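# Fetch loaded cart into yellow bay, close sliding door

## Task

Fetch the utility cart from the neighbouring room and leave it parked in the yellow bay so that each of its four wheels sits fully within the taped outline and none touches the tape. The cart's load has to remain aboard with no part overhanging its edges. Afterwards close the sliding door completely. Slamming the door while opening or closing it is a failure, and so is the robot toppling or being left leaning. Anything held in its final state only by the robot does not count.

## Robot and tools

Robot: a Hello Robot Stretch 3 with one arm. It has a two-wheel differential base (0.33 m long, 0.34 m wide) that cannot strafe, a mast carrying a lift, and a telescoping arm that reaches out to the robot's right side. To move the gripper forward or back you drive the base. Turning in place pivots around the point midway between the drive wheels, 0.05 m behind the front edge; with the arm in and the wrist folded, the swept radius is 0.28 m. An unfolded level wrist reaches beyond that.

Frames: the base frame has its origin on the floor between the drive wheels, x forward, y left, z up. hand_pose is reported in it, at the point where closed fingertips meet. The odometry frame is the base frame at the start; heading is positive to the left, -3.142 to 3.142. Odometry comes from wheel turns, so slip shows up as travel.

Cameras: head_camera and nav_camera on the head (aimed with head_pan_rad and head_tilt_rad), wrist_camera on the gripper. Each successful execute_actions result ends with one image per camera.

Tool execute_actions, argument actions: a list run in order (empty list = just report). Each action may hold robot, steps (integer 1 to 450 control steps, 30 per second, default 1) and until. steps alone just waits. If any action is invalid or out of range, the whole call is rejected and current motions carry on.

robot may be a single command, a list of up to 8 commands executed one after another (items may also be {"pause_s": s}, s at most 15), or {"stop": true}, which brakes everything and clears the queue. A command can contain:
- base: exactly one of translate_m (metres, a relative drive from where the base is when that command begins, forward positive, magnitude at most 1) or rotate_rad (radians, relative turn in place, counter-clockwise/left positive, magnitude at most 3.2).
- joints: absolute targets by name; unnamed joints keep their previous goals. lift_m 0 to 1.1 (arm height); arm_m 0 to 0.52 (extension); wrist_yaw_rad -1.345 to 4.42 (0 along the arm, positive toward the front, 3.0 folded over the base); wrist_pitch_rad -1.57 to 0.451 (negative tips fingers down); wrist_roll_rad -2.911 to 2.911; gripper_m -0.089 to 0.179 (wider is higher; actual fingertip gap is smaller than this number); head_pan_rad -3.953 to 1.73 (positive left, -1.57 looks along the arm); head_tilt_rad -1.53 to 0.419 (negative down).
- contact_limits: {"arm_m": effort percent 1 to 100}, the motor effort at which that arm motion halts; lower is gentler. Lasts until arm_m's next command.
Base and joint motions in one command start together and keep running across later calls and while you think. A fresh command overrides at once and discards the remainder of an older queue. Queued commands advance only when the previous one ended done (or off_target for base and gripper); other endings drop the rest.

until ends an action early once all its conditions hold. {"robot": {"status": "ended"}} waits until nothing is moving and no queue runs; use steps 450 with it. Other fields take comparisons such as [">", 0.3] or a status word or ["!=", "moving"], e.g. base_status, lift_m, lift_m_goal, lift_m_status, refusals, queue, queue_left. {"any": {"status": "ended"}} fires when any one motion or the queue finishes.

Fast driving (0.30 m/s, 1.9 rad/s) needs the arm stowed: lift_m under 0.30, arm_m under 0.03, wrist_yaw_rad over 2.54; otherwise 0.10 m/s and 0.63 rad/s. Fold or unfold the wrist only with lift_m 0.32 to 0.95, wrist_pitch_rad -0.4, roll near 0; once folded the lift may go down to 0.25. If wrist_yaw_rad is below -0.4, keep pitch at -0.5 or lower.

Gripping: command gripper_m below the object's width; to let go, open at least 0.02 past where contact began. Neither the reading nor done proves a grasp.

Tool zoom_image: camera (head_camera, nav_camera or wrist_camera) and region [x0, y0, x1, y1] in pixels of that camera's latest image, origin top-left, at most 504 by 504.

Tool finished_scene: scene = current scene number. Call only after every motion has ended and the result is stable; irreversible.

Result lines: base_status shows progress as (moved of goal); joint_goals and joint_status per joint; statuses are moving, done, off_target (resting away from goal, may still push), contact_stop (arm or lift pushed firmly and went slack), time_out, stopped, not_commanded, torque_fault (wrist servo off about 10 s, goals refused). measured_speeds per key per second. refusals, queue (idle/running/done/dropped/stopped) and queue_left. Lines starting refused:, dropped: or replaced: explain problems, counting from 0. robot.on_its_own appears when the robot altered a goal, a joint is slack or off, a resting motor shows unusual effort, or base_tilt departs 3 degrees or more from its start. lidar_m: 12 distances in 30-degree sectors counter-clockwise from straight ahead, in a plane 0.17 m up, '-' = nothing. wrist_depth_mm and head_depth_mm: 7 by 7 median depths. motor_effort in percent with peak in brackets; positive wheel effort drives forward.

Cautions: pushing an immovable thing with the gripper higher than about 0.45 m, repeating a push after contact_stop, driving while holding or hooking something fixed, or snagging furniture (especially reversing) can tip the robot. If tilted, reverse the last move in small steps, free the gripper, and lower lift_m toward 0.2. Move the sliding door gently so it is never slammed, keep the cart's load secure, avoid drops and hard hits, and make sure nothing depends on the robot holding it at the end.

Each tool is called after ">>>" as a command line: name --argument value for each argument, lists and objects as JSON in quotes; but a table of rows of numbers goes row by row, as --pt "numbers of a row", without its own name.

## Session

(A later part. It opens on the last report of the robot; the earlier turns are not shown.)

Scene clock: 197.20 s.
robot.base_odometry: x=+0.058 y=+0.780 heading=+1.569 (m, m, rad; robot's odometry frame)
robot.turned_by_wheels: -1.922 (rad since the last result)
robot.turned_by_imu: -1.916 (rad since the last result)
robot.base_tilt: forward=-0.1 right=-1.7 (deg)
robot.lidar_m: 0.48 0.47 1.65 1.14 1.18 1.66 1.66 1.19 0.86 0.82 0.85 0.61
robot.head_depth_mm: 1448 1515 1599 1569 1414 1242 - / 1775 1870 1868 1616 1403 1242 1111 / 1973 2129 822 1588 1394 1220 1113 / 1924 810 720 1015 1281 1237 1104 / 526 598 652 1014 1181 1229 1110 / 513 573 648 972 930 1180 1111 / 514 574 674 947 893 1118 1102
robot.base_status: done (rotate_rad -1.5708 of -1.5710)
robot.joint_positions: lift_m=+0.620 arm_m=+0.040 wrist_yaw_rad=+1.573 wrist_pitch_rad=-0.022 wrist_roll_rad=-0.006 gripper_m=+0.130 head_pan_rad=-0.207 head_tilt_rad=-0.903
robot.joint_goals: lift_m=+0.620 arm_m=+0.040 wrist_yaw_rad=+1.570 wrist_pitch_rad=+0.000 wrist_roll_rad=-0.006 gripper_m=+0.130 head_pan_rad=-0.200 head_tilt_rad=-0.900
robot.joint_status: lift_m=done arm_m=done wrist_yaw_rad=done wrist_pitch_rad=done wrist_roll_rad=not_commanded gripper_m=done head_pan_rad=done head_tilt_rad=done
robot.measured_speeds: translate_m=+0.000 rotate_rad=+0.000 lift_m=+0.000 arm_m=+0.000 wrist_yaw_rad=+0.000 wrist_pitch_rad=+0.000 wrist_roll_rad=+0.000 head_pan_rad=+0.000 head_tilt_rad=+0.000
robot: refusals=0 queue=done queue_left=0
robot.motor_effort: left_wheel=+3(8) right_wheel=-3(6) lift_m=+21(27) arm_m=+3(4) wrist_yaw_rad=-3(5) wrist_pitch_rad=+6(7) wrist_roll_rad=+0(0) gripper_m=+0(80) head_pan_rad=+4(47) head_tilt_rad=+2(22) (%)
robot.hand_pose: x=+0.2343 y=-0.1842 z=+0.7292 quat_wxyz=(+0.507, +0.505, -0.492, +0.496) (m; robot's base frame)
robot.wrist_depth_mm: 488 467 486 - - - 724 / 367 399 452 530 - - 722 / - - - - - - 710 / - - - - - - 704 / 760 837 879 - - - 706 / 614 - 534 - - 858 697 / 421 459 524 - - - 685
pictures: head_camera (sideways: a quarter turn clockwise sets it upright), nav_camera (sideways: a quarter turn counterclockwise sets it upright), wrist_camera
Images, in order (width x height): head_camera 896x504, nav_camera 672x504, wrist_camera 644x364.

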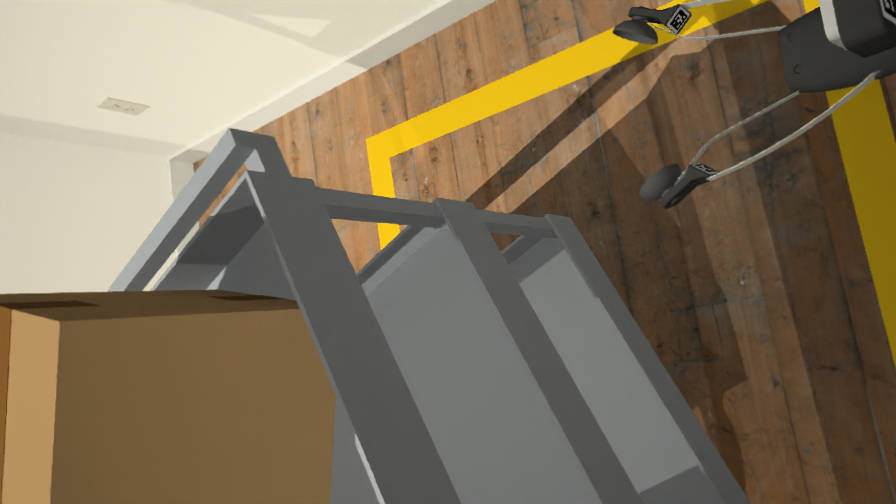

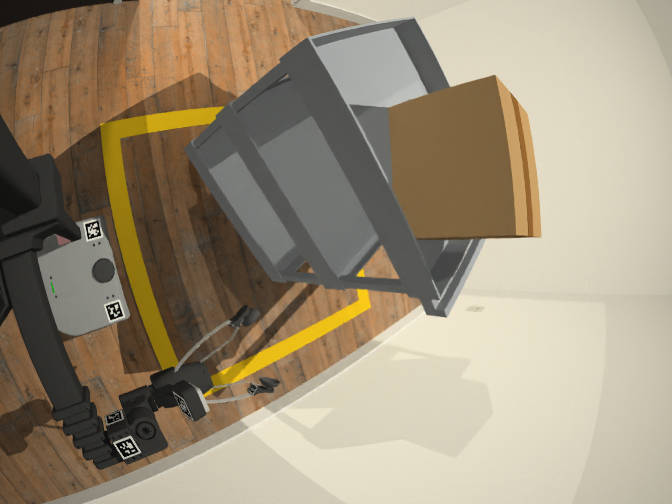

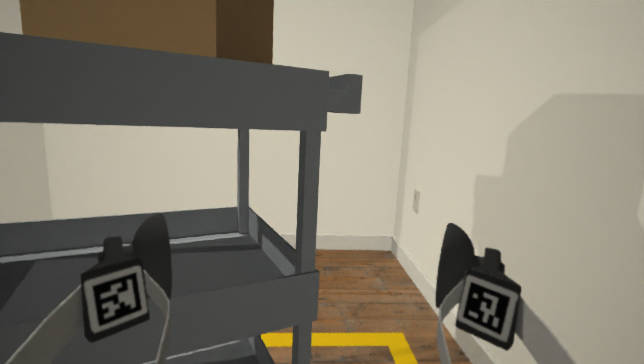

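>>> execute_actions --actions '[{"robot":{"base":{"translate_m":0.28}},"steps":450,"until":{"robot":{"status":"ended"}}}]'

Scene clock: 201.43 s.
robot.base_odometry: x=+0.059 y=+1.060 heading=+1.569 (m, m, rad; robot's odometry frame)
robot.turned_by_wheels: +0.000 (rad since the last result)
robot.turned_by_imu: +0.001 (rad since the last result)
robot.base_tilt: forward=-0.1 right=-1.7 (deg)
robot.lidar_m: 0.22 0.22 0.23 1.15 1.18 1.68 1.94 1.18 0.85 0.81 0.84 0.28
robot.head_depth_mm: 1437 1506 1591 1535 1417 1248 - / 1689 1888 1846 570 1381 1249 1118 / 1715 1989 658 606 711 1183 1109 / 1622 405 349 478 520 823 1105 / 1573 379 338 412 498 779 1060 / 1517 378 336 416 511 743 924 / 1478 376 335 420 511 472 706
robot.base_status: done (translate_m +0.2800 of +0.2800)
robot.joint_positions: lift_m=+0.620 arm_m=+0.040 wrist_yaw_rad=+1.573 wrist_pitch_rad=-0.022 wrist_roll_rad=-0.006 gripper_m=+0.130 head_pan_rad=-0.207 head_tilt_rad=-0.902
robot.joint_goals: lift_m=+0.620 arm_m=+0.040 wrist_yaw_rad=+1.570 wrist_pitch_rad=+0.000 wrist_roll_rad=-0.006 gripper_m=+0.130 head_pan_rad=-0.200 head_tilt_rad=-0.900
robot.joint_status: lift_m=done arm_m=done wrist_yaw_rad=done wrist_pitch_rad=done wrist_roll_rad=not_commanded gripper_m=done head_pan_rad=done head_tilt_rad=done
robot.measured_speeds: translate_m=+0.000 rotate_rad=+0.000 lift_m=+0.000 arm_m=+0.000 wrist_yaw_rad=+0.000 wrist_pitch_rad=+0.000 wrist_roll_rad=+0.000 head_pan_rad=+0.000 head_tilt_rad=+0.000
robot: refusals=0 queue=done queue_left=0
robot.motor_effort: left_wheel=+2(7) right_wheel=-3(3) lift_m=+21(21) arm_m=+3(3) wrist_yaw_rad=-3(3) wrist_pitch_rad=+6(7) wrist_roll_rad=+0(0) gripper_m=+0(0) head_pan_rad=+3(4) head_tilt_rad=+1(2) (%)
robot.hand_pose: x=+0.2343 y=-0.1842 z=+0.7293 quat_wxyz=(+0.507, +0.505, -0.492, +0.497) (m; robot's base frame)
robot.wrist_depth_mm: 168 181 202 229 - - 711 / 171 185 207 234 269 - 707 / 178 192 215 243 - - 696 / - - - - - - 702 / - - - 280 - - 696 / 550 - 644 - - 883 694 / 476 475 492 394 - - 690
pictures: head_camera (sideways: a quarter turn clockwise sets it upright), nav_camera (sideways: a quarter turn counterclockwise sets it upright), wrist_camera
Images, in order (width x height): head_camera 896x504, nav_camera 672x504, wrist_camera 644x364.

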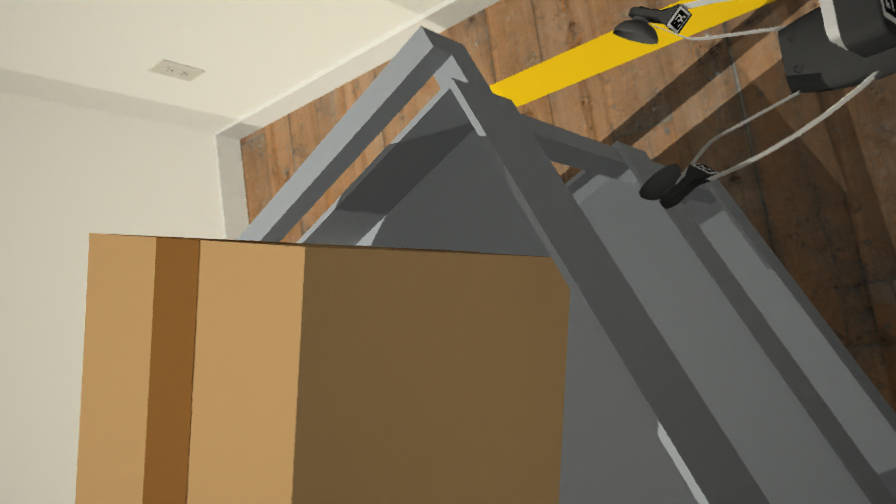

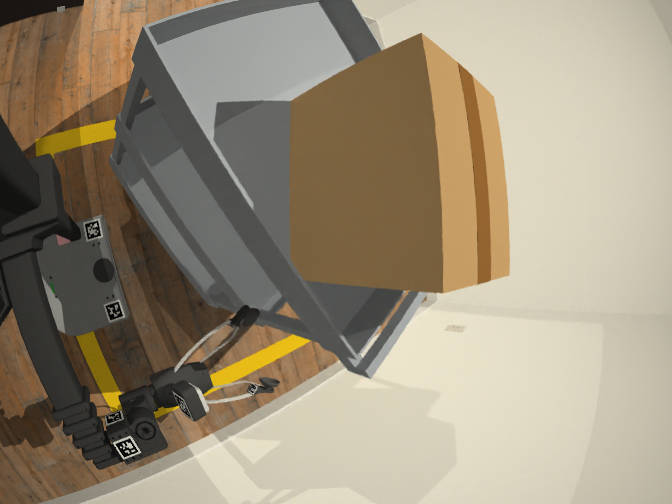

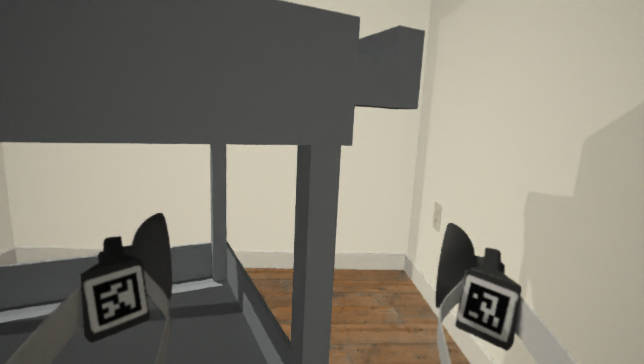

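>>> execute_actions --actions '[{"robot":[{"base":{"translate_m":0.135}},{"joints":{"gripper_m":-0.028}},{"base":{"translate_m":-0.12},"joints":{"arm_m":0.12}},{"joints":{"gripper_m":0.15}},{"joints":{"head_tilt_rad":-1.2,"head_pan_rad":-0.1}}],"steps":450,"until":{"robot":{"status":"ended"}}}]'

Scene clock: 211.47 s.
robot.base_odometry: x=+0.059 y=+1.075 heading=+1.569 (m, m, rad; robot's odometry frame)
robot.turned_by_wheels: +0.000 (rad since the last result)
robot.turned_by_imu: +0.001 (rad since the last result)
robot.base_tilt: forward=-0.1 right=-1.7 (deg)
robot.lidar_m: 0.15 0.15 0.17 0.31 1.18 1.68 1.95 1.18 0.85 0.82 0.25 0.16
robot.head_depth_mm: 287 - 321 519 1241 1182 1104 / 287 - 323 439 1005 1173 1099 / 287 290 345 474 804 1191 - / 287 297 370 501 786 1197 - / 287 305 400 506 491 1169 - / 286 318 434 509 484 1141 1116 / 285 336 476 509 477 1130 1109
robot.base_status: done (translate_m -0.1200 of -0.1200)
robot.joint_positions: lift_m=+0.620 arm_m=+0.120 wrist_yaw_rad=+1.567 wrist_pitch_rad=-0.021 wrist_roll_rad=-0.006 gripper_m=+0.150 head_pan_rad=-0.107 head_tilt_rad=-1.185
robot.joint_goals: lift_m=+0.620 arm_m=+0.120 wrist_yaw_rad=+1.570 wrist_pitch_rad=+0.000 wrist_roll_rad=-0.006 gripper_m=+0.150 head_pan_rad=-0.100 head_tilt_rad=-1.200
robot.joint_status: lift_m=done arm_m=done wrist_yaw_rad=done wrist_pitch_rad=done wrist_roll_rad=not_commanded gripper_m=done head_pan_rad=done head_tilt_rad=done
robot.measured_speeds: translate_m=+0.000 rotate_rad=+0.000 lift_m=+0.000 arm_m=+0.000 wrist_yaw_rad=+0.000 wrist_pitch_rad=+0.000 wrist_roll_rad=+0.000 head_pan_rad=+0.000 head_tilt_rad=+0.000
robot: refusals=0 queue=done queue_left=0
robot.motor_effort: left_wheel=+1(29) right_wheel=-2(15) lift_m=+22(22) arm_m=+2(12) wrist_yaw_rad=+3(70) wrist_pitch_rad=+6(6) wrist_roll_rad=+0(0) gripper_m=+0(100) head_pan_rad=+4(17) head_tilt_rad=-7(31) (%)
robot.hand_pose: x=+0.2343 y=-0.2659 z=+0.7295 quat_wxyz=(+0.508, +0.503, -0.494, +0.495) (m; robot's base frame)
robot.wrist_depth_mm: 94 98 104 111 119 129 621 / 96 100 107 114 124 134 606 / 99 103 110 117 - 874 606 / - - - 126 - 873 608 / - - - 133 - 816 611 / - 553 568 137 - - 606 / 446 483 492 141 - 892 574
pictures: head_camera (sideways: a quarter turn clockwise sets it upright), nav_camera (sideways: a quarter turn counterclockwise sets it upright), wrist_camera
Images, in order (width x height): head_camera 896x504, nav_camera 672x504, wrist_camera 644x364.

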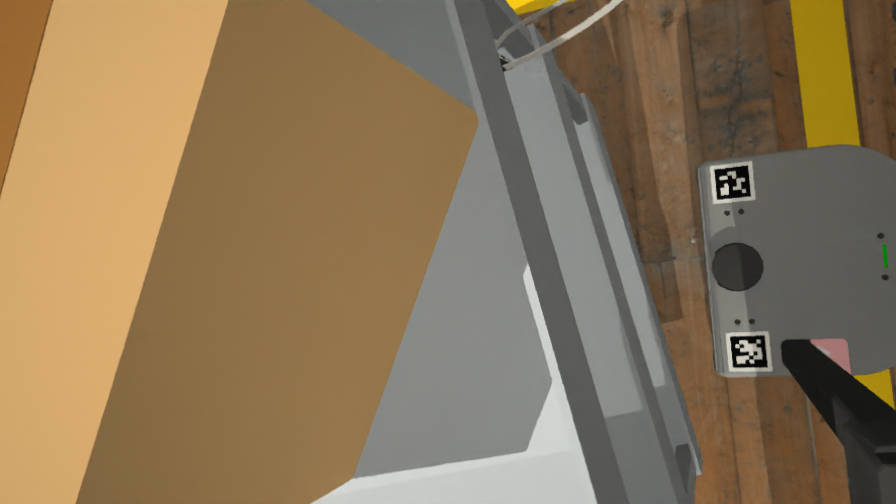

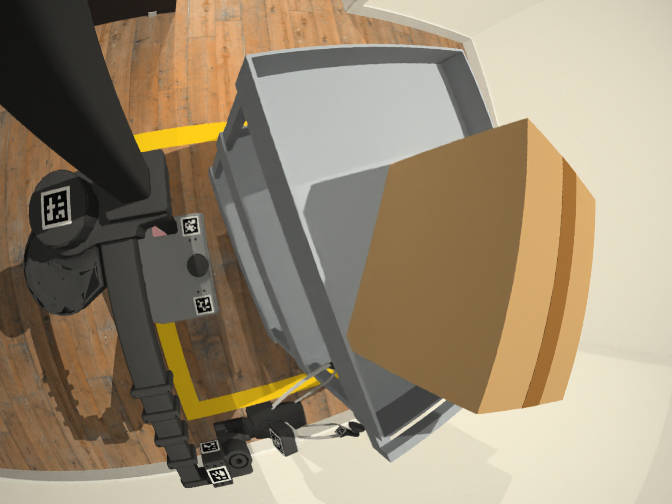

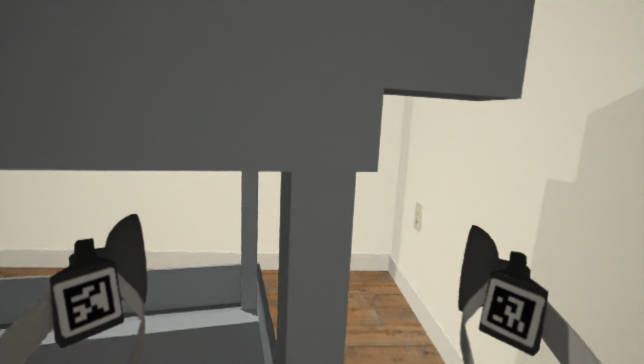

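>>> execute_actions --actions '[{"robot":[{"base":{"translate_m":-0.4}},{"joints":{"lift_m":0.45,"wrist_pitch_rad":-0.45,"head_tilt_rad":-0.95,"head_pan_rad":0.1}}],"steps":450,"until":{"robot":{"status":"ended"}}}]'

Scene clock: 219.17 s.
robot.base_odometry: x=+0.058 y=+0.675 heading=+1.569 (m, m, rad; robot's odometry frame)
robot.turned_by_wheels: +0.000 (rad since the last result)
robot.turned_by_imu: +0.000 (rad since the last result)
robot.base_tilt: forward=-0.1 right=-1.7 (deg)
robot.lidar_m: 0.53 0.53 1.19 1.14 1.18 1.62 1.56 1.19 0.86 0.82 0.85 0.59
robot.head_depth_mm: 516 638 691 989 1370 1235 1114 / 542 622 687 1005 1279 1215 1091 / 574 665 693 1002 1274 1218 1102 / 612 714 685 995 1270 1216 1100 / 678 768 674 977 1266 1214 1095 / 910 803 665 973 1240 1212 1104 / 907 783 658 1442 1350 1198 1087
robot.base_status: done (translate_m -0.4000 of -0.4000)
robot.joint_positions: lift_m=+0.450 arm_m=+0.120 wrist_yaw_rad=+1.567 wrist_pitch_rad=-0.463 wrist_roll_rad=-0.006 gripper_m=+0.150 head_pan_rad=+0.093 head_tilt_rad=-0.952
robot.joint_goals: lift_m=+0.450 arm_m=+0.120 wrist_yaw_rad=+1.570 wrist_pitch_rad=-0.450 wrist_roll_rad=-0.006 gripper_m=+0.150 head_pan_rad=+0.100 head_tilt_rad=-0.950
robot.joint_status: lift_m=done arm_m=done wrist_yaw_rad=done wrist_pitch_rad=done wrist_roll_rad=not_commanded gripper_m=done head_pan_rad=done head_tilt_rad=done
robot.measured_speeds: translate_m=+0.000 rotate_rad=+0.000 lift_m=+0.000 arm_m=+0.000 wrist_yaw_rad=+0.000 wrist_pitch_rad=+0.000 wrist_roll_rad=+0.000 head_pan_rad=+0.000 head_tilt_rad=+0.000
robot: refusals=0 queue=done queue_left=0
robot.motor_effort: left_wheel=+1(5) right_wheel=-2(6) lift_m=+21(22) arm_m=+2(3) wrist_yaw_rad=+3(4) wrist_pitch_rad=+4(7) wrist_roll_rad=+0(0) gripper_m=+0(0) head_pan_rad=+4(25) head_tilt_rad=+1(20) (%)
robot.hand_pose: x=+0.1971 y=-0.2657 z=+0.4529 quat_wxyz=(+0.604, +0.599, -0.371, +0.372) (m; robot's base frame)
robot.wrist_depth_mm: 407 423 447 - - 892 632 / - - - - - 906 623 / 807 856 887 - - 911 622 / 671 690 629 895 - 865 620 / 557 598 752 784 813 810 623 / 653 662 680 694 694 - 616 / 551 577 584 595 602 598 579
pictures: head_camera (sideways: a quarter turn clockwise sets it upright), nav_camera (sideways: a quarter turn counterclockwise sets it upright), wrist_camera
Images, in order (width x height): head_camera 896x504, nav_camera 672x504, wrist_camera 644x364.

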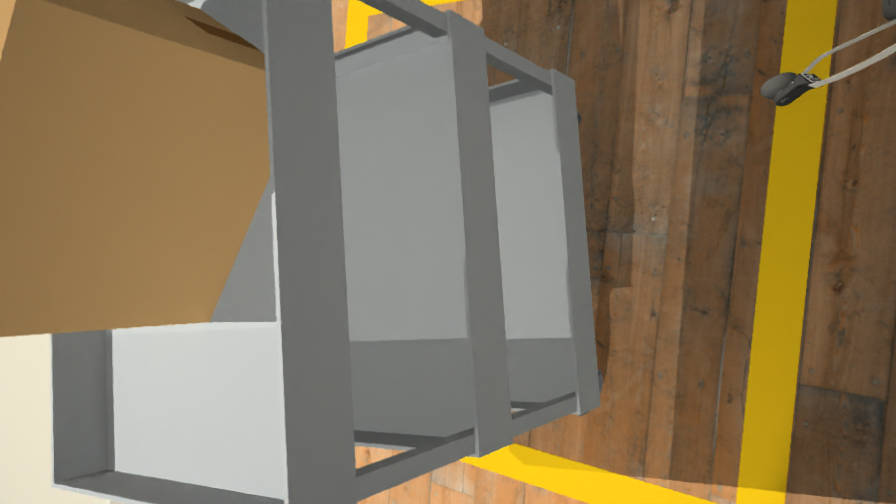

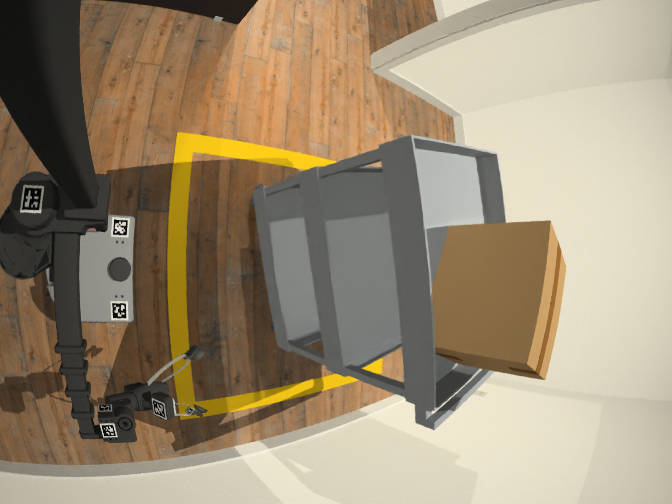

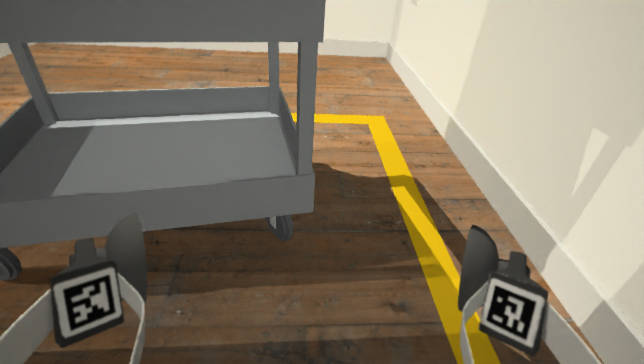

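>>> execute_actions --actions '[{"robot":[{"joints":{"gripper_m":0.0,"arm_m":0.0,"wrist_pitch_rad":-0.4,"wrist_yaw_rad":3.0}},{"base":{"rotate_rad":1.571}},{"base":{"translate_m":0.73}},{"base":{"rotate_rad":1.571}},{"base":{"translate_m":-0.72},"joints":{"head_pan_rad":1.5,"head_tilt_rad":-0.9}}],"steps":450,"until":{"robot":{"status":"ended"}}},{"steps":450,"until":{"robot":{"status":"ended"}}}]'

Scene clock: 245.13 s.
robot.base_odometry: x=-0.671 y=+1.397 heading=-1.572 (m, m, rad; robot's odometry frame)
robot.turned_by_wheels: +3.142 (rad since the last result)
robot.turned_by_imu: +3.145 (rad since the last result)
robot.base_tilt: forward=-0.1 right=-1.6 (deg)
robot.lidar_m: 1.75 2.22 0.42 0.37 0.37 1.53 1.46 0.70 0.72 3.19 0.56 0.59
robot.head_depth_mm: 1431 1661 1853 1590 1406 1243 1119 / 1417 1620 694 640 1355 1250 1109 / 1379 838 729 625 924 1202 1105 / 642 758 726 613 903 1176 1114 / 535 610 689 598 881 1142 1121 / 538 621 700 586 881 1090 - / 552 658 717 611 879 - -
robot.base_status: done (translate_m -0.7200 of -0.7200)
robot.joint_positions: lift_m=+0.450 arm_m=+0.000 wrist_yaw_rad=+2.997 wrist_pitch_rad=-0.419 wrist_roll_rad=-0.006 gripper_m=+0.000 head_pan_rad=+1.493 head_tilt_rad=-0.902
robot.joint_goals: lift_m=+0.450 arm_m=+0.000 wrist_yaw_rad=+3.000 wrist_pitch_rad=-0.400 wrist_roll_rad=-0.006 gripper_m=+0.000 head_pan_rad=+1.500 head_tilt_rad=-0.900
robot.joint_status: lift_m=done arm_m=done wrist_yaw_rad=done wrist_pitch_rad=done wrist_roll_rad=not_commanded gripper_m=done head_pan_rad=done head_tilt_rad=done
robot.measured_speeds: translate_m=+0.000 rotate_rad=+0.000 lift_m=+0.000 arm_m=+0.000 wrist_yaw_rad=+0.000 wrist_pitch_rad=+0.000 wrist_roll_rad=+0.000 head_pan_rad=+0.000 head_tilt_rad=+0.000
robot: refusals=0 queue=done queue_left=0
robot.motor_effort: left_wheel=-4(9) right_wheel=+2(5) lift_m=+21(21) arm_m=-5(7) wrist_yaw_rad=+3(2) wrist_pitch_rad=+6(6) wrist_roll_rad=-1(0) gripper_m=-3(84) head_pan_rad=+4(47) head_tilt_rad=+1(9) (%)
robot.hand_pose: x=+0.0110 y=+0.0768 z=+0.4627 quat_wxyz=(+0.197, +0.698, +0.098, +0.681) (m; robot's base frame)
robot.wrist_depth_mm: - 350 372 409 457 - - / - - 408 - - - - / - - 966 - - - - / 970 - 759 767 - - - / 783 773 555 601 831 869 932 / 680 654 - - 732 748 756 / 592 594 602 611 623 636 647
pictures: head_camera (sideways: a quarter turn clockwise sets it upright), nav_camera (sideways: a quarter turn counterclockwise sets it upright), wrist_camera
Images, in order (width x height): head_camera 896x504, nav_camera 672x504, wrist_camera 644x364.

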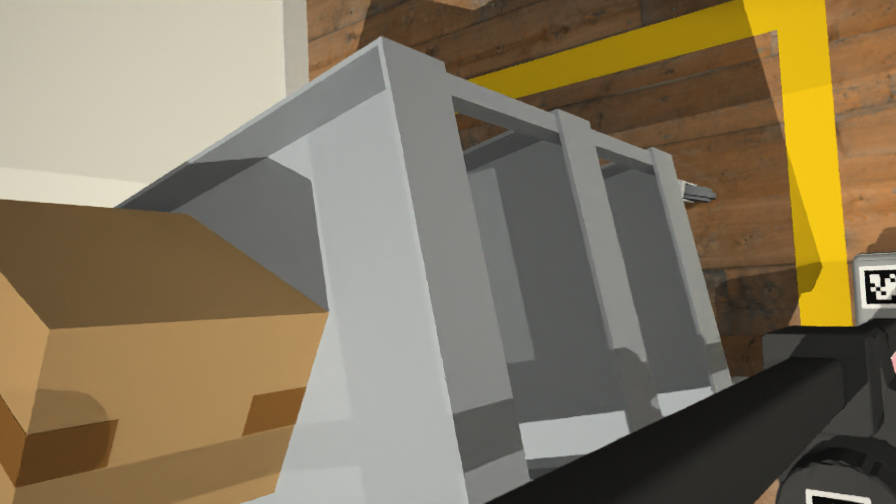

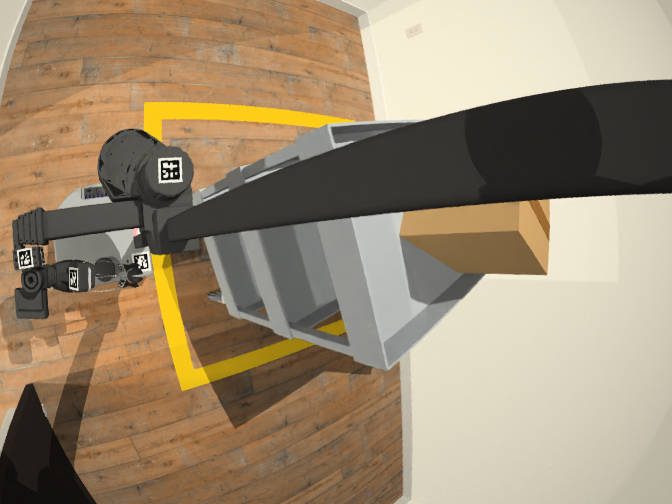

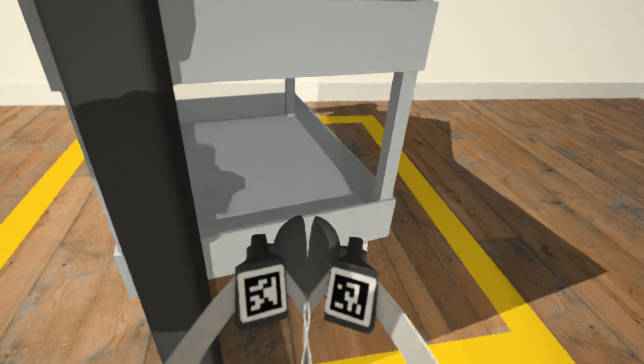

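>>> execute_actions --actions '[{"robot":[{"joints":{"lift_m":0.94}},{"joints":{"wrist_yaw_rad":1.35,"lift_m":0.96,"head_pan_rad":-0.6,"head_tilt_rad":-0.4}},{"joints":{"wrist_pitch_rad":0,"gripper_m":0.065,"arm_m":0.17}}],"steps":450,"until":{"robot":{"status":"ended"}}}]'

Scene clock: 254.70 s.
robot.base_odometry: x=-0.671 y=+1.397 heading=-1.572 (m, m, rad; robot's odometry frame)
robot.turned_by_wheels: +0.000 (rad since the last result)
robot.turned_by_imu: +0.001 (rad since the last result)
robot.base_tilt: forward=-0.1 right=-1.6 (deg)
robot.lidar_m: 1.76 2.21 0.42 0.37 0.38 1.52 1.46 0.70 0.72 3.19 0.55 0.59
robot.head_depth_mm: 436 468 638 2873 2273 1734 1398 / 473 495 522 554 602 677 1285 / 528 559 571 592 629 721 771 / 600 639 684 732 791 859 937 / 696 748 807 878 963 1064 1192 / 825 896 986 1095 1235 1400 1370 / 1018 1129 1275 1445 1924 1663 1364
robot.base_status: done (translate_m -0.7200 of -0.7200)
robot.joint_positions: lift_m=+0.960 arm_m=+0.170 wrist_yaw_rad=+1.352 wrist_pitch_rad=-0.022 wrist_roll_rad=-0.006 gripper_m=+0.065 head_pan_rad=-0.593 head_tilt_rad=-0.409
robot.joint_goals: lift_m=+0.960 arm_m=+0.170 wrist_yaw_rad=+1.350 wrist_pitch_rad=+0.000 wrist_roll_rad=-0.006 gripper_m=+0.065 head_pan_rad=-0.600 head_tilt_rad=-0.400
robot.joint_status: lift_m=done arm_m=done wrist_yaw_rad=done wrist_pitch_rad=done wrist_roll_rad=not_commanded gripper_m=done head_pan_rad=done head_tilt_rad=done
robot.measured_speeds: translate_m=+0.000 rotate_rad=+0.000 lift_m=+0.000 arm_m=+0.000 wrist_yaw_rad=+0.000 wrist_pitch_rad=+0.000 wrist_roll_rad=+0.000 head_pan_rad=+0.000 head_tilt_rad=+0.000
robot: refusals=0 queue=done queue_left=0
robot.motor_effort: left_wheel=-3(3) right_wheel=+2(2) lift_m=+29(30) arm_m=+3(7) wrist_yaw_rad=-2(5) wrist_pitch_rad=+6(6) wrist_roll_rad=+0(0) gripper_m=+0(79) head_pan_rad=-5(48) head_tilt_rad=+4(34) (%)
robot.hand_pose: x=+0.2282 y=-0.3704 z=+1.0689 quat_wxyz=(+0.558, +0.447, -0.545, +0.438) (m; robot's base frame)
robot.wrist_depth_mm: - - - 291 393 - - / - - - 324 405 - - / - - - 327 420 - - / - - - 326 427 - - / - - 579 330 458 - - / - - 592 382 - - - / - - - 391 481 - -
pictures: head_camera (sideways: a quarter turn clockwise sets it upright), nav_camera (sideways: a quarter turn counterclockwise sets it upright), wrist_camera
Images, in order (width x height): head_camera 896x504, nav_camera 672x504, wrist_camera 644x364.

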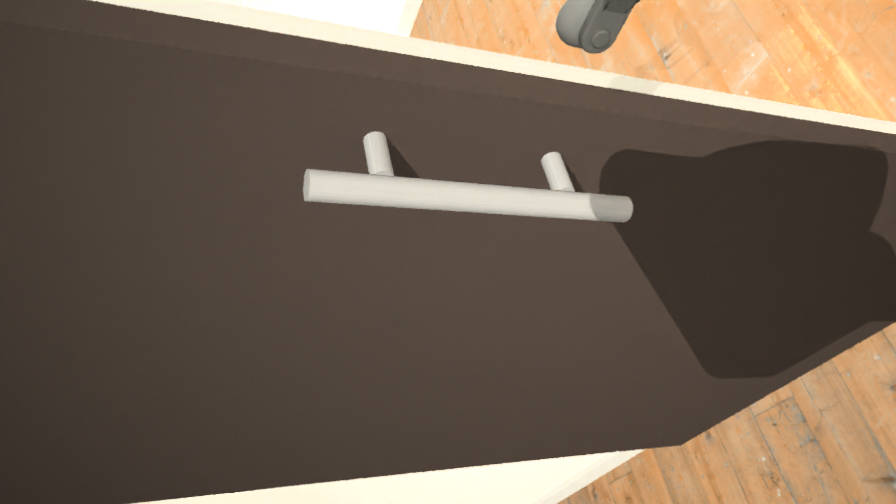

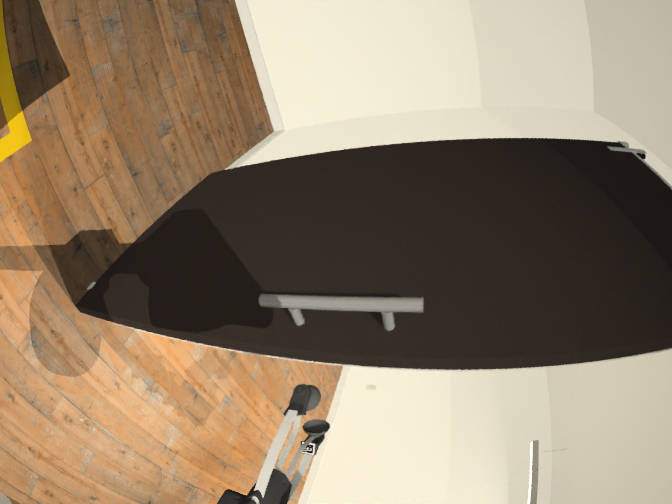

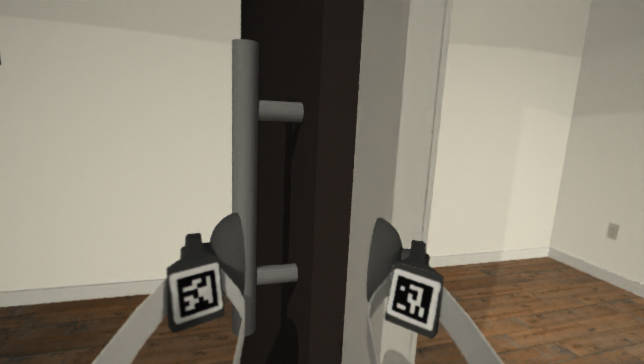

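>>> execute_actions --actions '[{"robot":[{"joints":{"arm_m":0.142}},{"base":{"translate_m":0.09}}],"steps":450,"until":{"robot":{"status":"ended"}}}]'

Scene clock: 257.97 s.
robot.base_odometry: x=-0.671 y=+1.307 heading=-1.572 (m, m, rad; robot's odometry frame)
robot.turned_by_wheels: +0.000 (rad since the last result)
robot.turned_by_imu: +0.001 (rad since the last result)
robot.base_tilt: forward=-0.1 right=-1.7 (deg)
robot.lidar_m: 1.75 2.22 0.44 0.39 0.39 1.62 1.55 0.77 0.86 3.20 0.50 0.59
robot.head_depth_mm: 426 445 464 487 504 564 1322 / 473 496 509 482 545 610 655 / 528 556 590 624 668 717 774 / 599 637 680 728 790 857 935 / 691 747 806 876 959 1061 1188 / 821 898 986 1094 1231 1411 1370 / 1014 1124 1270 1652 1918 1661 1374
robot.base_status: done (translate_m +0.0900 of +0.0900)
robot.joint_positions: lift_m=+0.960 arm_m=+0.142 wrist_yaw_rad=+1.352 wrist_pitch_rad=-0.022 wrist_roll_rad=-0.006 gripper_m=+0.065 head_pan_rad=-0.593 head_tilt_rad=-0.409
robot.joint_goals: lift_m=+0.960 arm_m=+0.142 wrist_yaw_rad=+1.350 wrist_pitch_rad=+0.000 wrist_roll_rad=-0.006 gripper_m=+0.065 head_pan_rad=-0.600 head_tilt_rad=-0.400
robot.joint_status: lift_m=done arm_m=done wrist_yaw_rad=done wrist_pitch_rad=done wrist_roll_rad=not_commanded gripper_m=done head_pan_rad=done head_tilt_rad=done
robot.measured_speeds: translate_m=+0.000 rotate_rad=+0.000 lift_m=+0.000 arm_m=+0.000 wrist_yaw_rad=+0.000 wrist_pitch_rad=+0.000 wrist_roll_rad=+0.000 head_pan_rad=+0.000 head_tilt_rad=+0.000
robot: refusals=0 queue=done queue_left=0
robot.motor_effort: left_wheel=-3(5) right_wheel=+2(6) lift_m=+29(29) arm_m=-5(5) wrist_yaw_rad=-1(1) wrist_pitch_rad=+6(6) wrist_roll_rad=+0(0) gripper_m=+0(0) head_pan_rad=-4(4) head_tilt_rad=+5(5) (%)
robot.hand_pose: x=+0.2282 y=-0.3429 z=+1.0689 quat_wxyz=(+0.558, +0.447, -0.545, +0.438) (m; robot's base frame)
robot.wrist_depth_mm: - - - 329 212 319 - / - - - 299 220 334 - / - - - 266 227 346 - / - - - 302 231 363 - / - - - 300 252 - - / - - - 300 - - - / - - - 294 254 - -
pictures: head_camera (sideways: a quarter turn clockwise sets it upright), nav_camera (sideways: a quarter turn counterclockwise sets it upright), wrist_camera
Images, in order (width x height): head_camera 896x504, nav_camera 672x504, wrist_camera 644x364.

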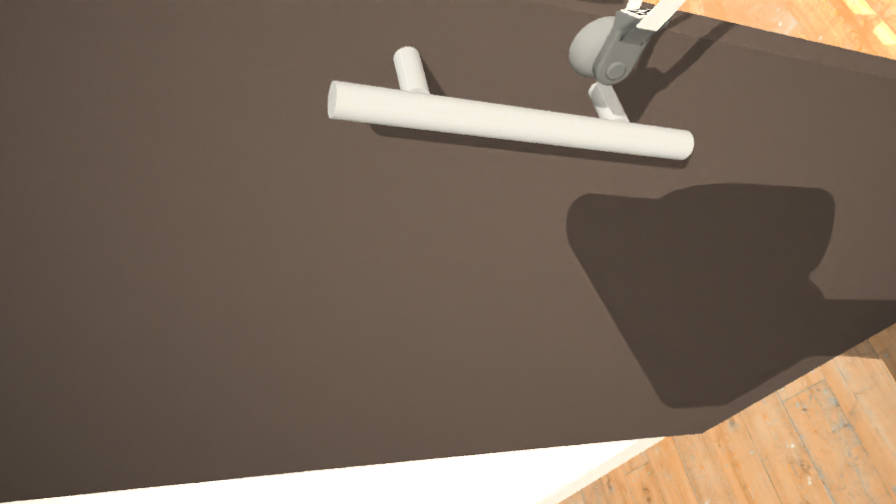

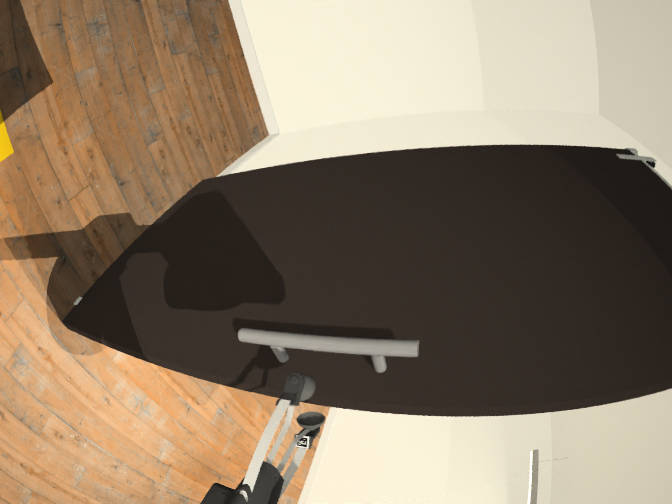

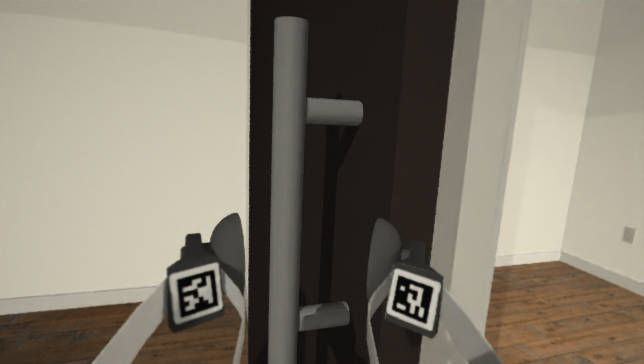

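>>> execute_actions --actions '[{"robot":[{"base":{"translate_m":0.09}}],"steps":450,"until":{"robot":{"status":"ended"}}}]'

Scene clock: 260.37 s.
robot.base_odometry: x=-0.671 y=+1.217 heading=-1.572 (m, m, rad; robot's odometry frame)
robot.turned_by_wheels: +0.000 (rad since the last result)
robot.turned_by_imu: +0.000 (rad since the last result)
robot.base_tilt: forward=-0.1 right=-1.7 (deg)
robot.lidar_m: 1.75 2.19 1.61 0.41 0.41 0.49 1.65 0.84 2.31 3.19 0.46 0.59
robot.head_depth_mm: 425 443 463 487 418 480 570 / 470 492 517 548 580 614 657 / 527 552 589 622 666 713 768 / 599 635 678 727 787 853 931 / 692 742 803 877 954 1057 1175 / 820 893 978 1093 1220 1405 1371 / 1005 1124 1442 1646 1917 1667 1358
robot.base_status: done (translate_m +0.0900 of +0.0900)
robot.joint_positions: lift_m=+0.960 arm_m=+0.142 wrist_yaw_rad=+1.352 wrist_pitch_rad=-0.022 wrist_roll_rad=-0.006 gripper_m=+0.065 head_pan_rad=-0.593 head_tilt_rad=-0.409
robot.joint_goals: lift_m=+0.960 arm_m=+0.142 wrist_yaw_rad=+1.350 wrist_pitch_rad=+0.000 wrist_roll_rad=-0.006 gripper_m=+0.065 head_pan_rad=-0.600 head_tilt_rad=-0.400
robot.joint_status: lift_m=done arm_m=done wrist_yaw_rad=done wrist_pitch_rad=done wrist_roll_rad=not_commanded gripper_m=done head_pan_rad=done head_tilt_rad=done
robot.measured_speeds: translate_m=+0.000 rotate_rad=+0.000 lift_m=+0.000 arm_m=+0.000 wrist_yaw_rad=+0.000 wrist_pitch_rad=+0.000 wrist_roll_rad=+0.000 head_pan_rad=+0.000 head_tilt_rad=+0.000
robot: refusals=0 queue=done queue_left=0
robot.motor_effort: left_wheel=-4(5) right_wheel=+2(6) lift_m=+29(29) arm_m=-4(4) wrist_yaw_rad=-2(2) wrist_pitch_rad=+7(6) wrist_roll_rad=+0(0) gripper_m=+0(0) head_pan_rad=-5(4) head_tilt_rad=+4(4) (%)
robot.hand_pose: x=+0.2282 y=-0.3429 z=+1.0689 quat_wxyz=(+0.558, +0.447, -0.545, +0.438) (m; robot's base frame)
robot.wrist_depth_mm: - - - 165 196 134 241 / - - - 175 185 134 253 / - - - 175 183 137 260 / - - - 179 198 141 - / - - - 183 186 146 - / - - - 190 - 149 - / - - - 275 200 155 -
pictures: head_camera (sideways: a quarter turn clockwise sets it upright), nav_camera (sideways: a quarter turn counterclockwise sets it upright), wrist_camera
Images, in order (width x height): head_camera 896x504, nav_camera 672x504, wrist_camera 644x364.

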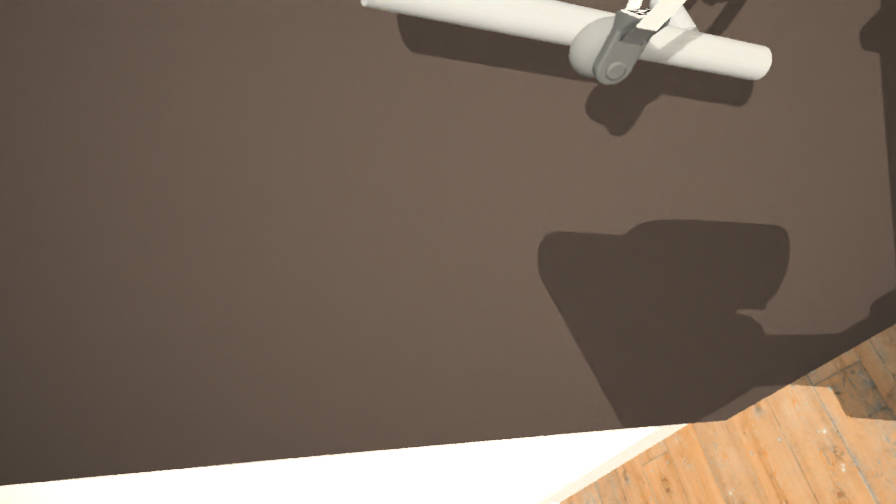

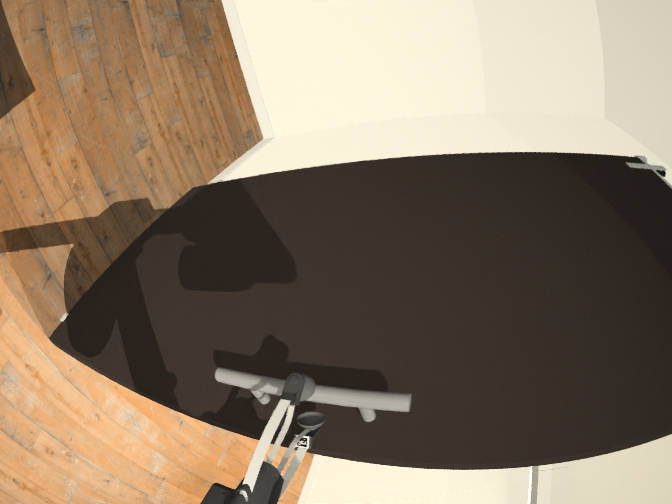

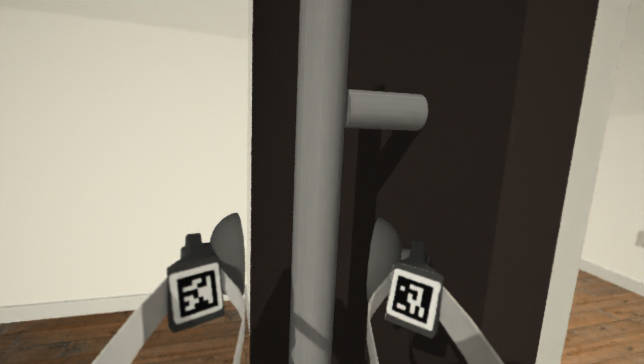

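>>> execute_actions --actions '[{"robot":[{"base":{"translate_m":0.02}},{"joints":{"gripper_m":-0.025}},{"base":{"translate_m":-0.75}}],"steps":450,"until":{"robot":{"status":"ended"}}}]'

Scene clock: 272.27 s.
robot.base_odometry: x=-0.670 y=+1.947 heading=-1.572 (m, m, rad; robot's odometry frame)
robot.turned_by_wheels: +0.000 (rad since the last result)
robot.turned_by_imu: +0.000 (rad since the last result)
robot.base_tilt: forward=-0.1 right=-1.7 (deg)
robot.lidar_m: 1.57 0.48 0.48 0.90 1.33 0.95 0.92 0.70 0.51 0.47 3.32 1.01
robot.head_depth_mm: 3371 3494 3697 3232 2354 1726 1400 / 3360 3645 - 3246 2219 1711 1396 / 3098 3333 3606 3190 2223 1712 1383 / 2892 3101 3387 3139 2228 1694 1383 / 944 1014 1086 1169 1276 1402 1360 / 842 916 970 1083 1258 1423 1362 / 1032 1147 1294 1478 1745 1676 1355
robot.base_status: done (translate_m -0.7500 of -0.7500)
robot.joint_positions: lift_m=+0.960 arm_m=+0.142 wrist_yaw_rad=+1.347 wrist_pitch_rad=-0.020 wrist_roll_rad=-0.006 gripper_m=-0.024 head_pan_rad=-0.593 head_tilt_rad=-0.408
robot.joint_goals: lift_m=+0.960 arm_m=+0.142 wrist_yaw_rad=+1.350 wrist_pitch_rad=+0.000 wrist_roll_rad=-0.006 gripper_m=-0.025 head_pan_rad=-0.600 head_tilt_rad=-0.400
robot.joint_status: lift_m=done arm_m=done wrist_yaw_rad=done wrist_pitch_rad=done wrist_roll_rad=not_commanded gripper_m=done head_pan_rad=done head_tilt_rad=done
robot.measured_speeds: translate_m=+0.000 rotate_rad=+0.000 lift_m=+0.000 arm_m=+0.000 wrist_yaw_rad=+0.000 wrist_pitch_rad=+0.000 wrist_roll_rad=+0.000 head_pan_rad=+0.000 head_tilt_rad=+0.000
robot: refusals=0 queue=done queue_left=0
robot.motor_effort: left_wheel=-3(12) right_wheel=+2(10) lift_m=+29(29) arm_m=-4(4) wrist_yaw_rad=+3(15) wrist_pitch_rad=+6(6) wrist_roll_rad=+0(0) gripper_m=-11(94) head_pan_rad=-4(4) head_tilt_rad=+4(5) (%)
robot.hand_pose: x=+0.2280 y=-0.3440 z=+1.0694 quat_wxyz=(+0.559, +0.445, -0.546, +0.437) (m; robot's base frame)
robot.wrist_depth_mm: - - - 884 - - - / - - - 922 - - - / - - - 942 - - - / - - - 963 - - - / - - - - - - - / - - - - - - - / - - - - - - -
pictures: head_camera (sideways: a quarter turn clockwise sets it upright), nav_camera (sideways: a quarter turn counterclockwise sets it upright), wrist_camera
Images, in order (width x height): head_camera 896x504, nav_camera 672x504, wrist_camera 644x364.

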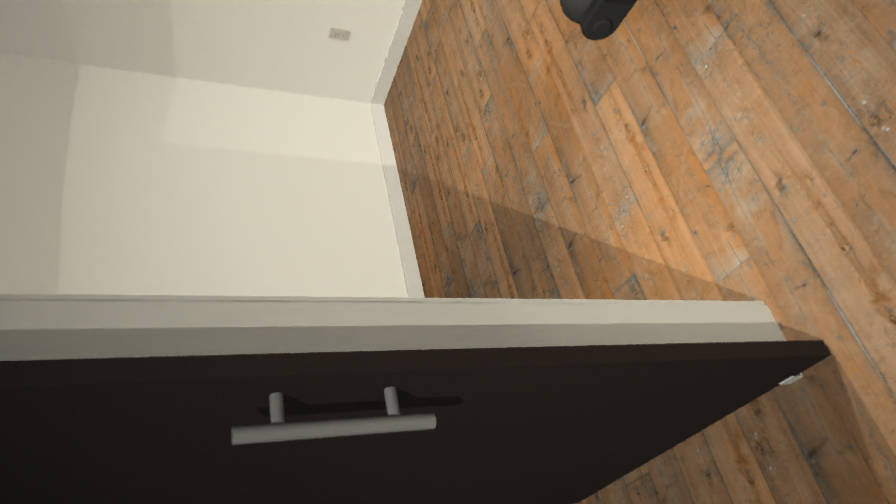

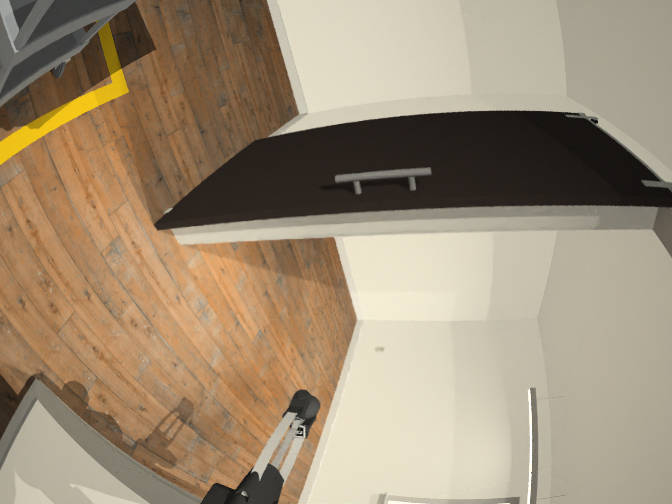

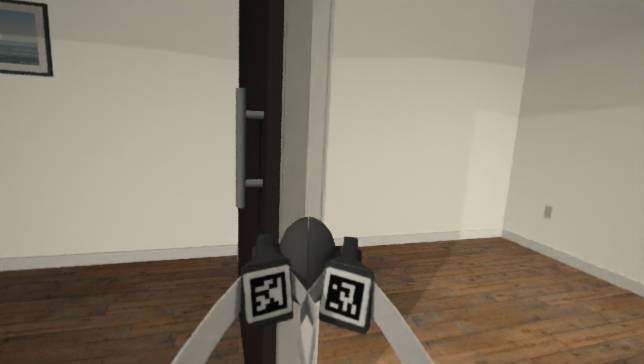

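>>> execute_actions --actions '[{"robot":[{"joints":{"gripper_m":0.065}},{"base":{"translate_m":0.76}}],"steps":450,"until":{"robot":{"status":"ended"}}}]'

Scene clock: 282.40 s.
robot.base_odometry: x=-0.671 y=+1.187 heading=-1.572 (m, m, rad; robot's odometry frame)
robot.turned_by_wheels: +0.000 (rad since the last result)
robot.turned_by_imu: +0.003 (rad since the last result)
robot.base_tilt: forward=-0.1 right=-1.6 (deg)
robot.lidar_m: 1.75 2.15 1.61 0.41 0.42 0.50 1.67 0.87 2.34 3.19 0.45 0.59
robot.head_depth_mm: 424 443 464 485 498 533 569 / 470 493 516 546 577 612 653 / 526 555 586 623 667 712 765 / 597 634 680 729 782 845 929 / 692 743 802 873 959 1057 1178 / 819 891 983 1088 1226 1392 1370 / 1009 1283 1441 1649 1931 1679 1362
robot.base_status: done (translate_m +0.7600 of +0.7600)
robot.joint_positions: lift_m=+0.960 arm_m=+0.142 wrist_yaw_rad=+1.347 wrist_pitch_rad=-0.020 wrist_roll_rad=-0.006 gripper_m=+0.065 head_pan_rad=-0.593 head_tilt_rad=-0.408
robot.joint_goals: lift_m=+0.960 arm_m=+0.142 wrist_yaw_rad=+1.350 wrist_pitch_rad=+0.000 wrist_roll_rad=-0.006 gripper_m=+0.065 head_pan_rad=-0.600 head_tilt_rad=-0.400
robot.joint_status: lift_m=done arm_m=done wrist_yaw_rad=done wrist_pitch_rad=done wrist_roll_rad=not_commanded gripper_m=done head_pan_rad=done head_tilt_rad=done
robot.measured_speeds: translate_m=+0.000 rotate_rad=+0.000 lift_m=+0.000 arm_m=+0.000 wrist_yaw_rad=+0.000 wrist_pitch_rad=+0.000 wrist_roll_rad=+0.000 head_pan_rad=+0.000 head_tilt_rad=+0.000
robot: refusals=0 queue=done queue_left=0
robot.motor_effort: left_wheel=-4(5) right_wheel=+2(6) lift_m=+29(29) arm_m=-4(4) wrist_yaw_rad=+3(3) wrist_pitch_rad=+6(6) wrist_roll_rad=+0(0) gripper_m=+0(80) head_pan_rad=-4(4) head_tilt_rad=+4(4) (%)
robot.hand_pose: x=+0.2280 y=-0.3440 z=+1.0694 quat_wxyz=(+0.559, +0.445, -0.546, +0.437) (m; robot's base frame)
robot.wrist_depth_mm: - - - 135 194 132 104 / - - - 139 172 133 106 / - - - 145 157 133 109 / - - - 148 194 133 112 / - - - 152 183 133 116 / - - 957 157 - 133 121 / - - - 163 197 127 126
pictures: head_camera (sideways: a quarter turn clockwise sets it upright), nav_camera (sideways: a quarter turn counterclockwise sets it upright), wrist_camera
Images, in order (width x height): head_camera 896x504, nav_camera 672x504, wrist_camera 644x364.

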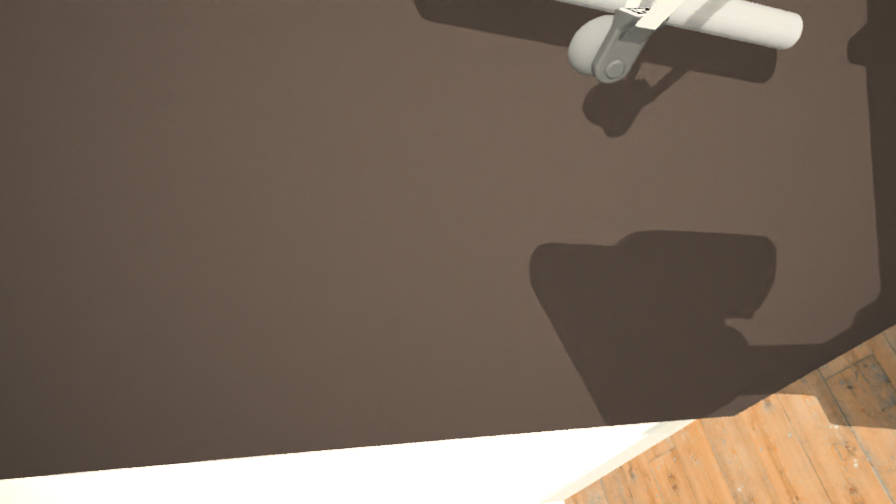

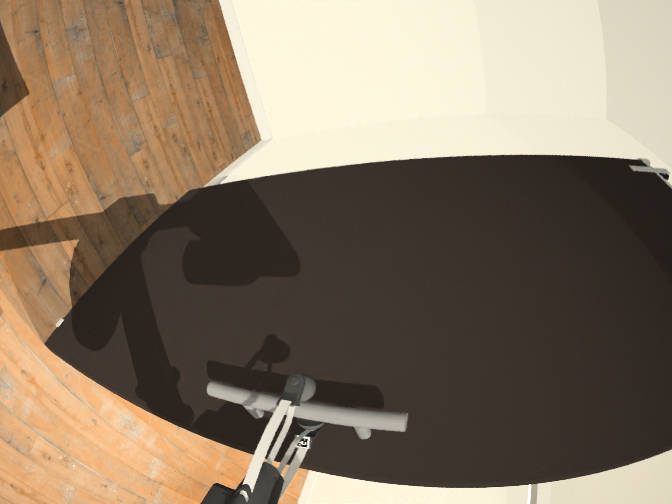

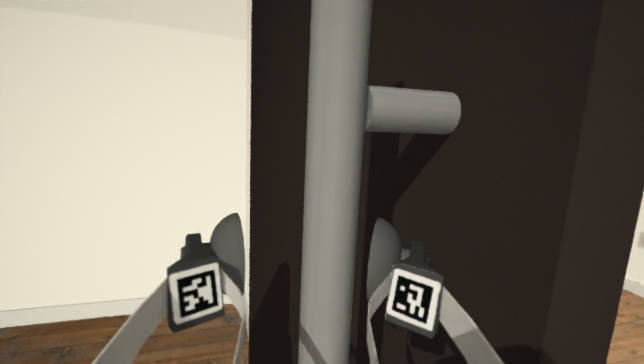

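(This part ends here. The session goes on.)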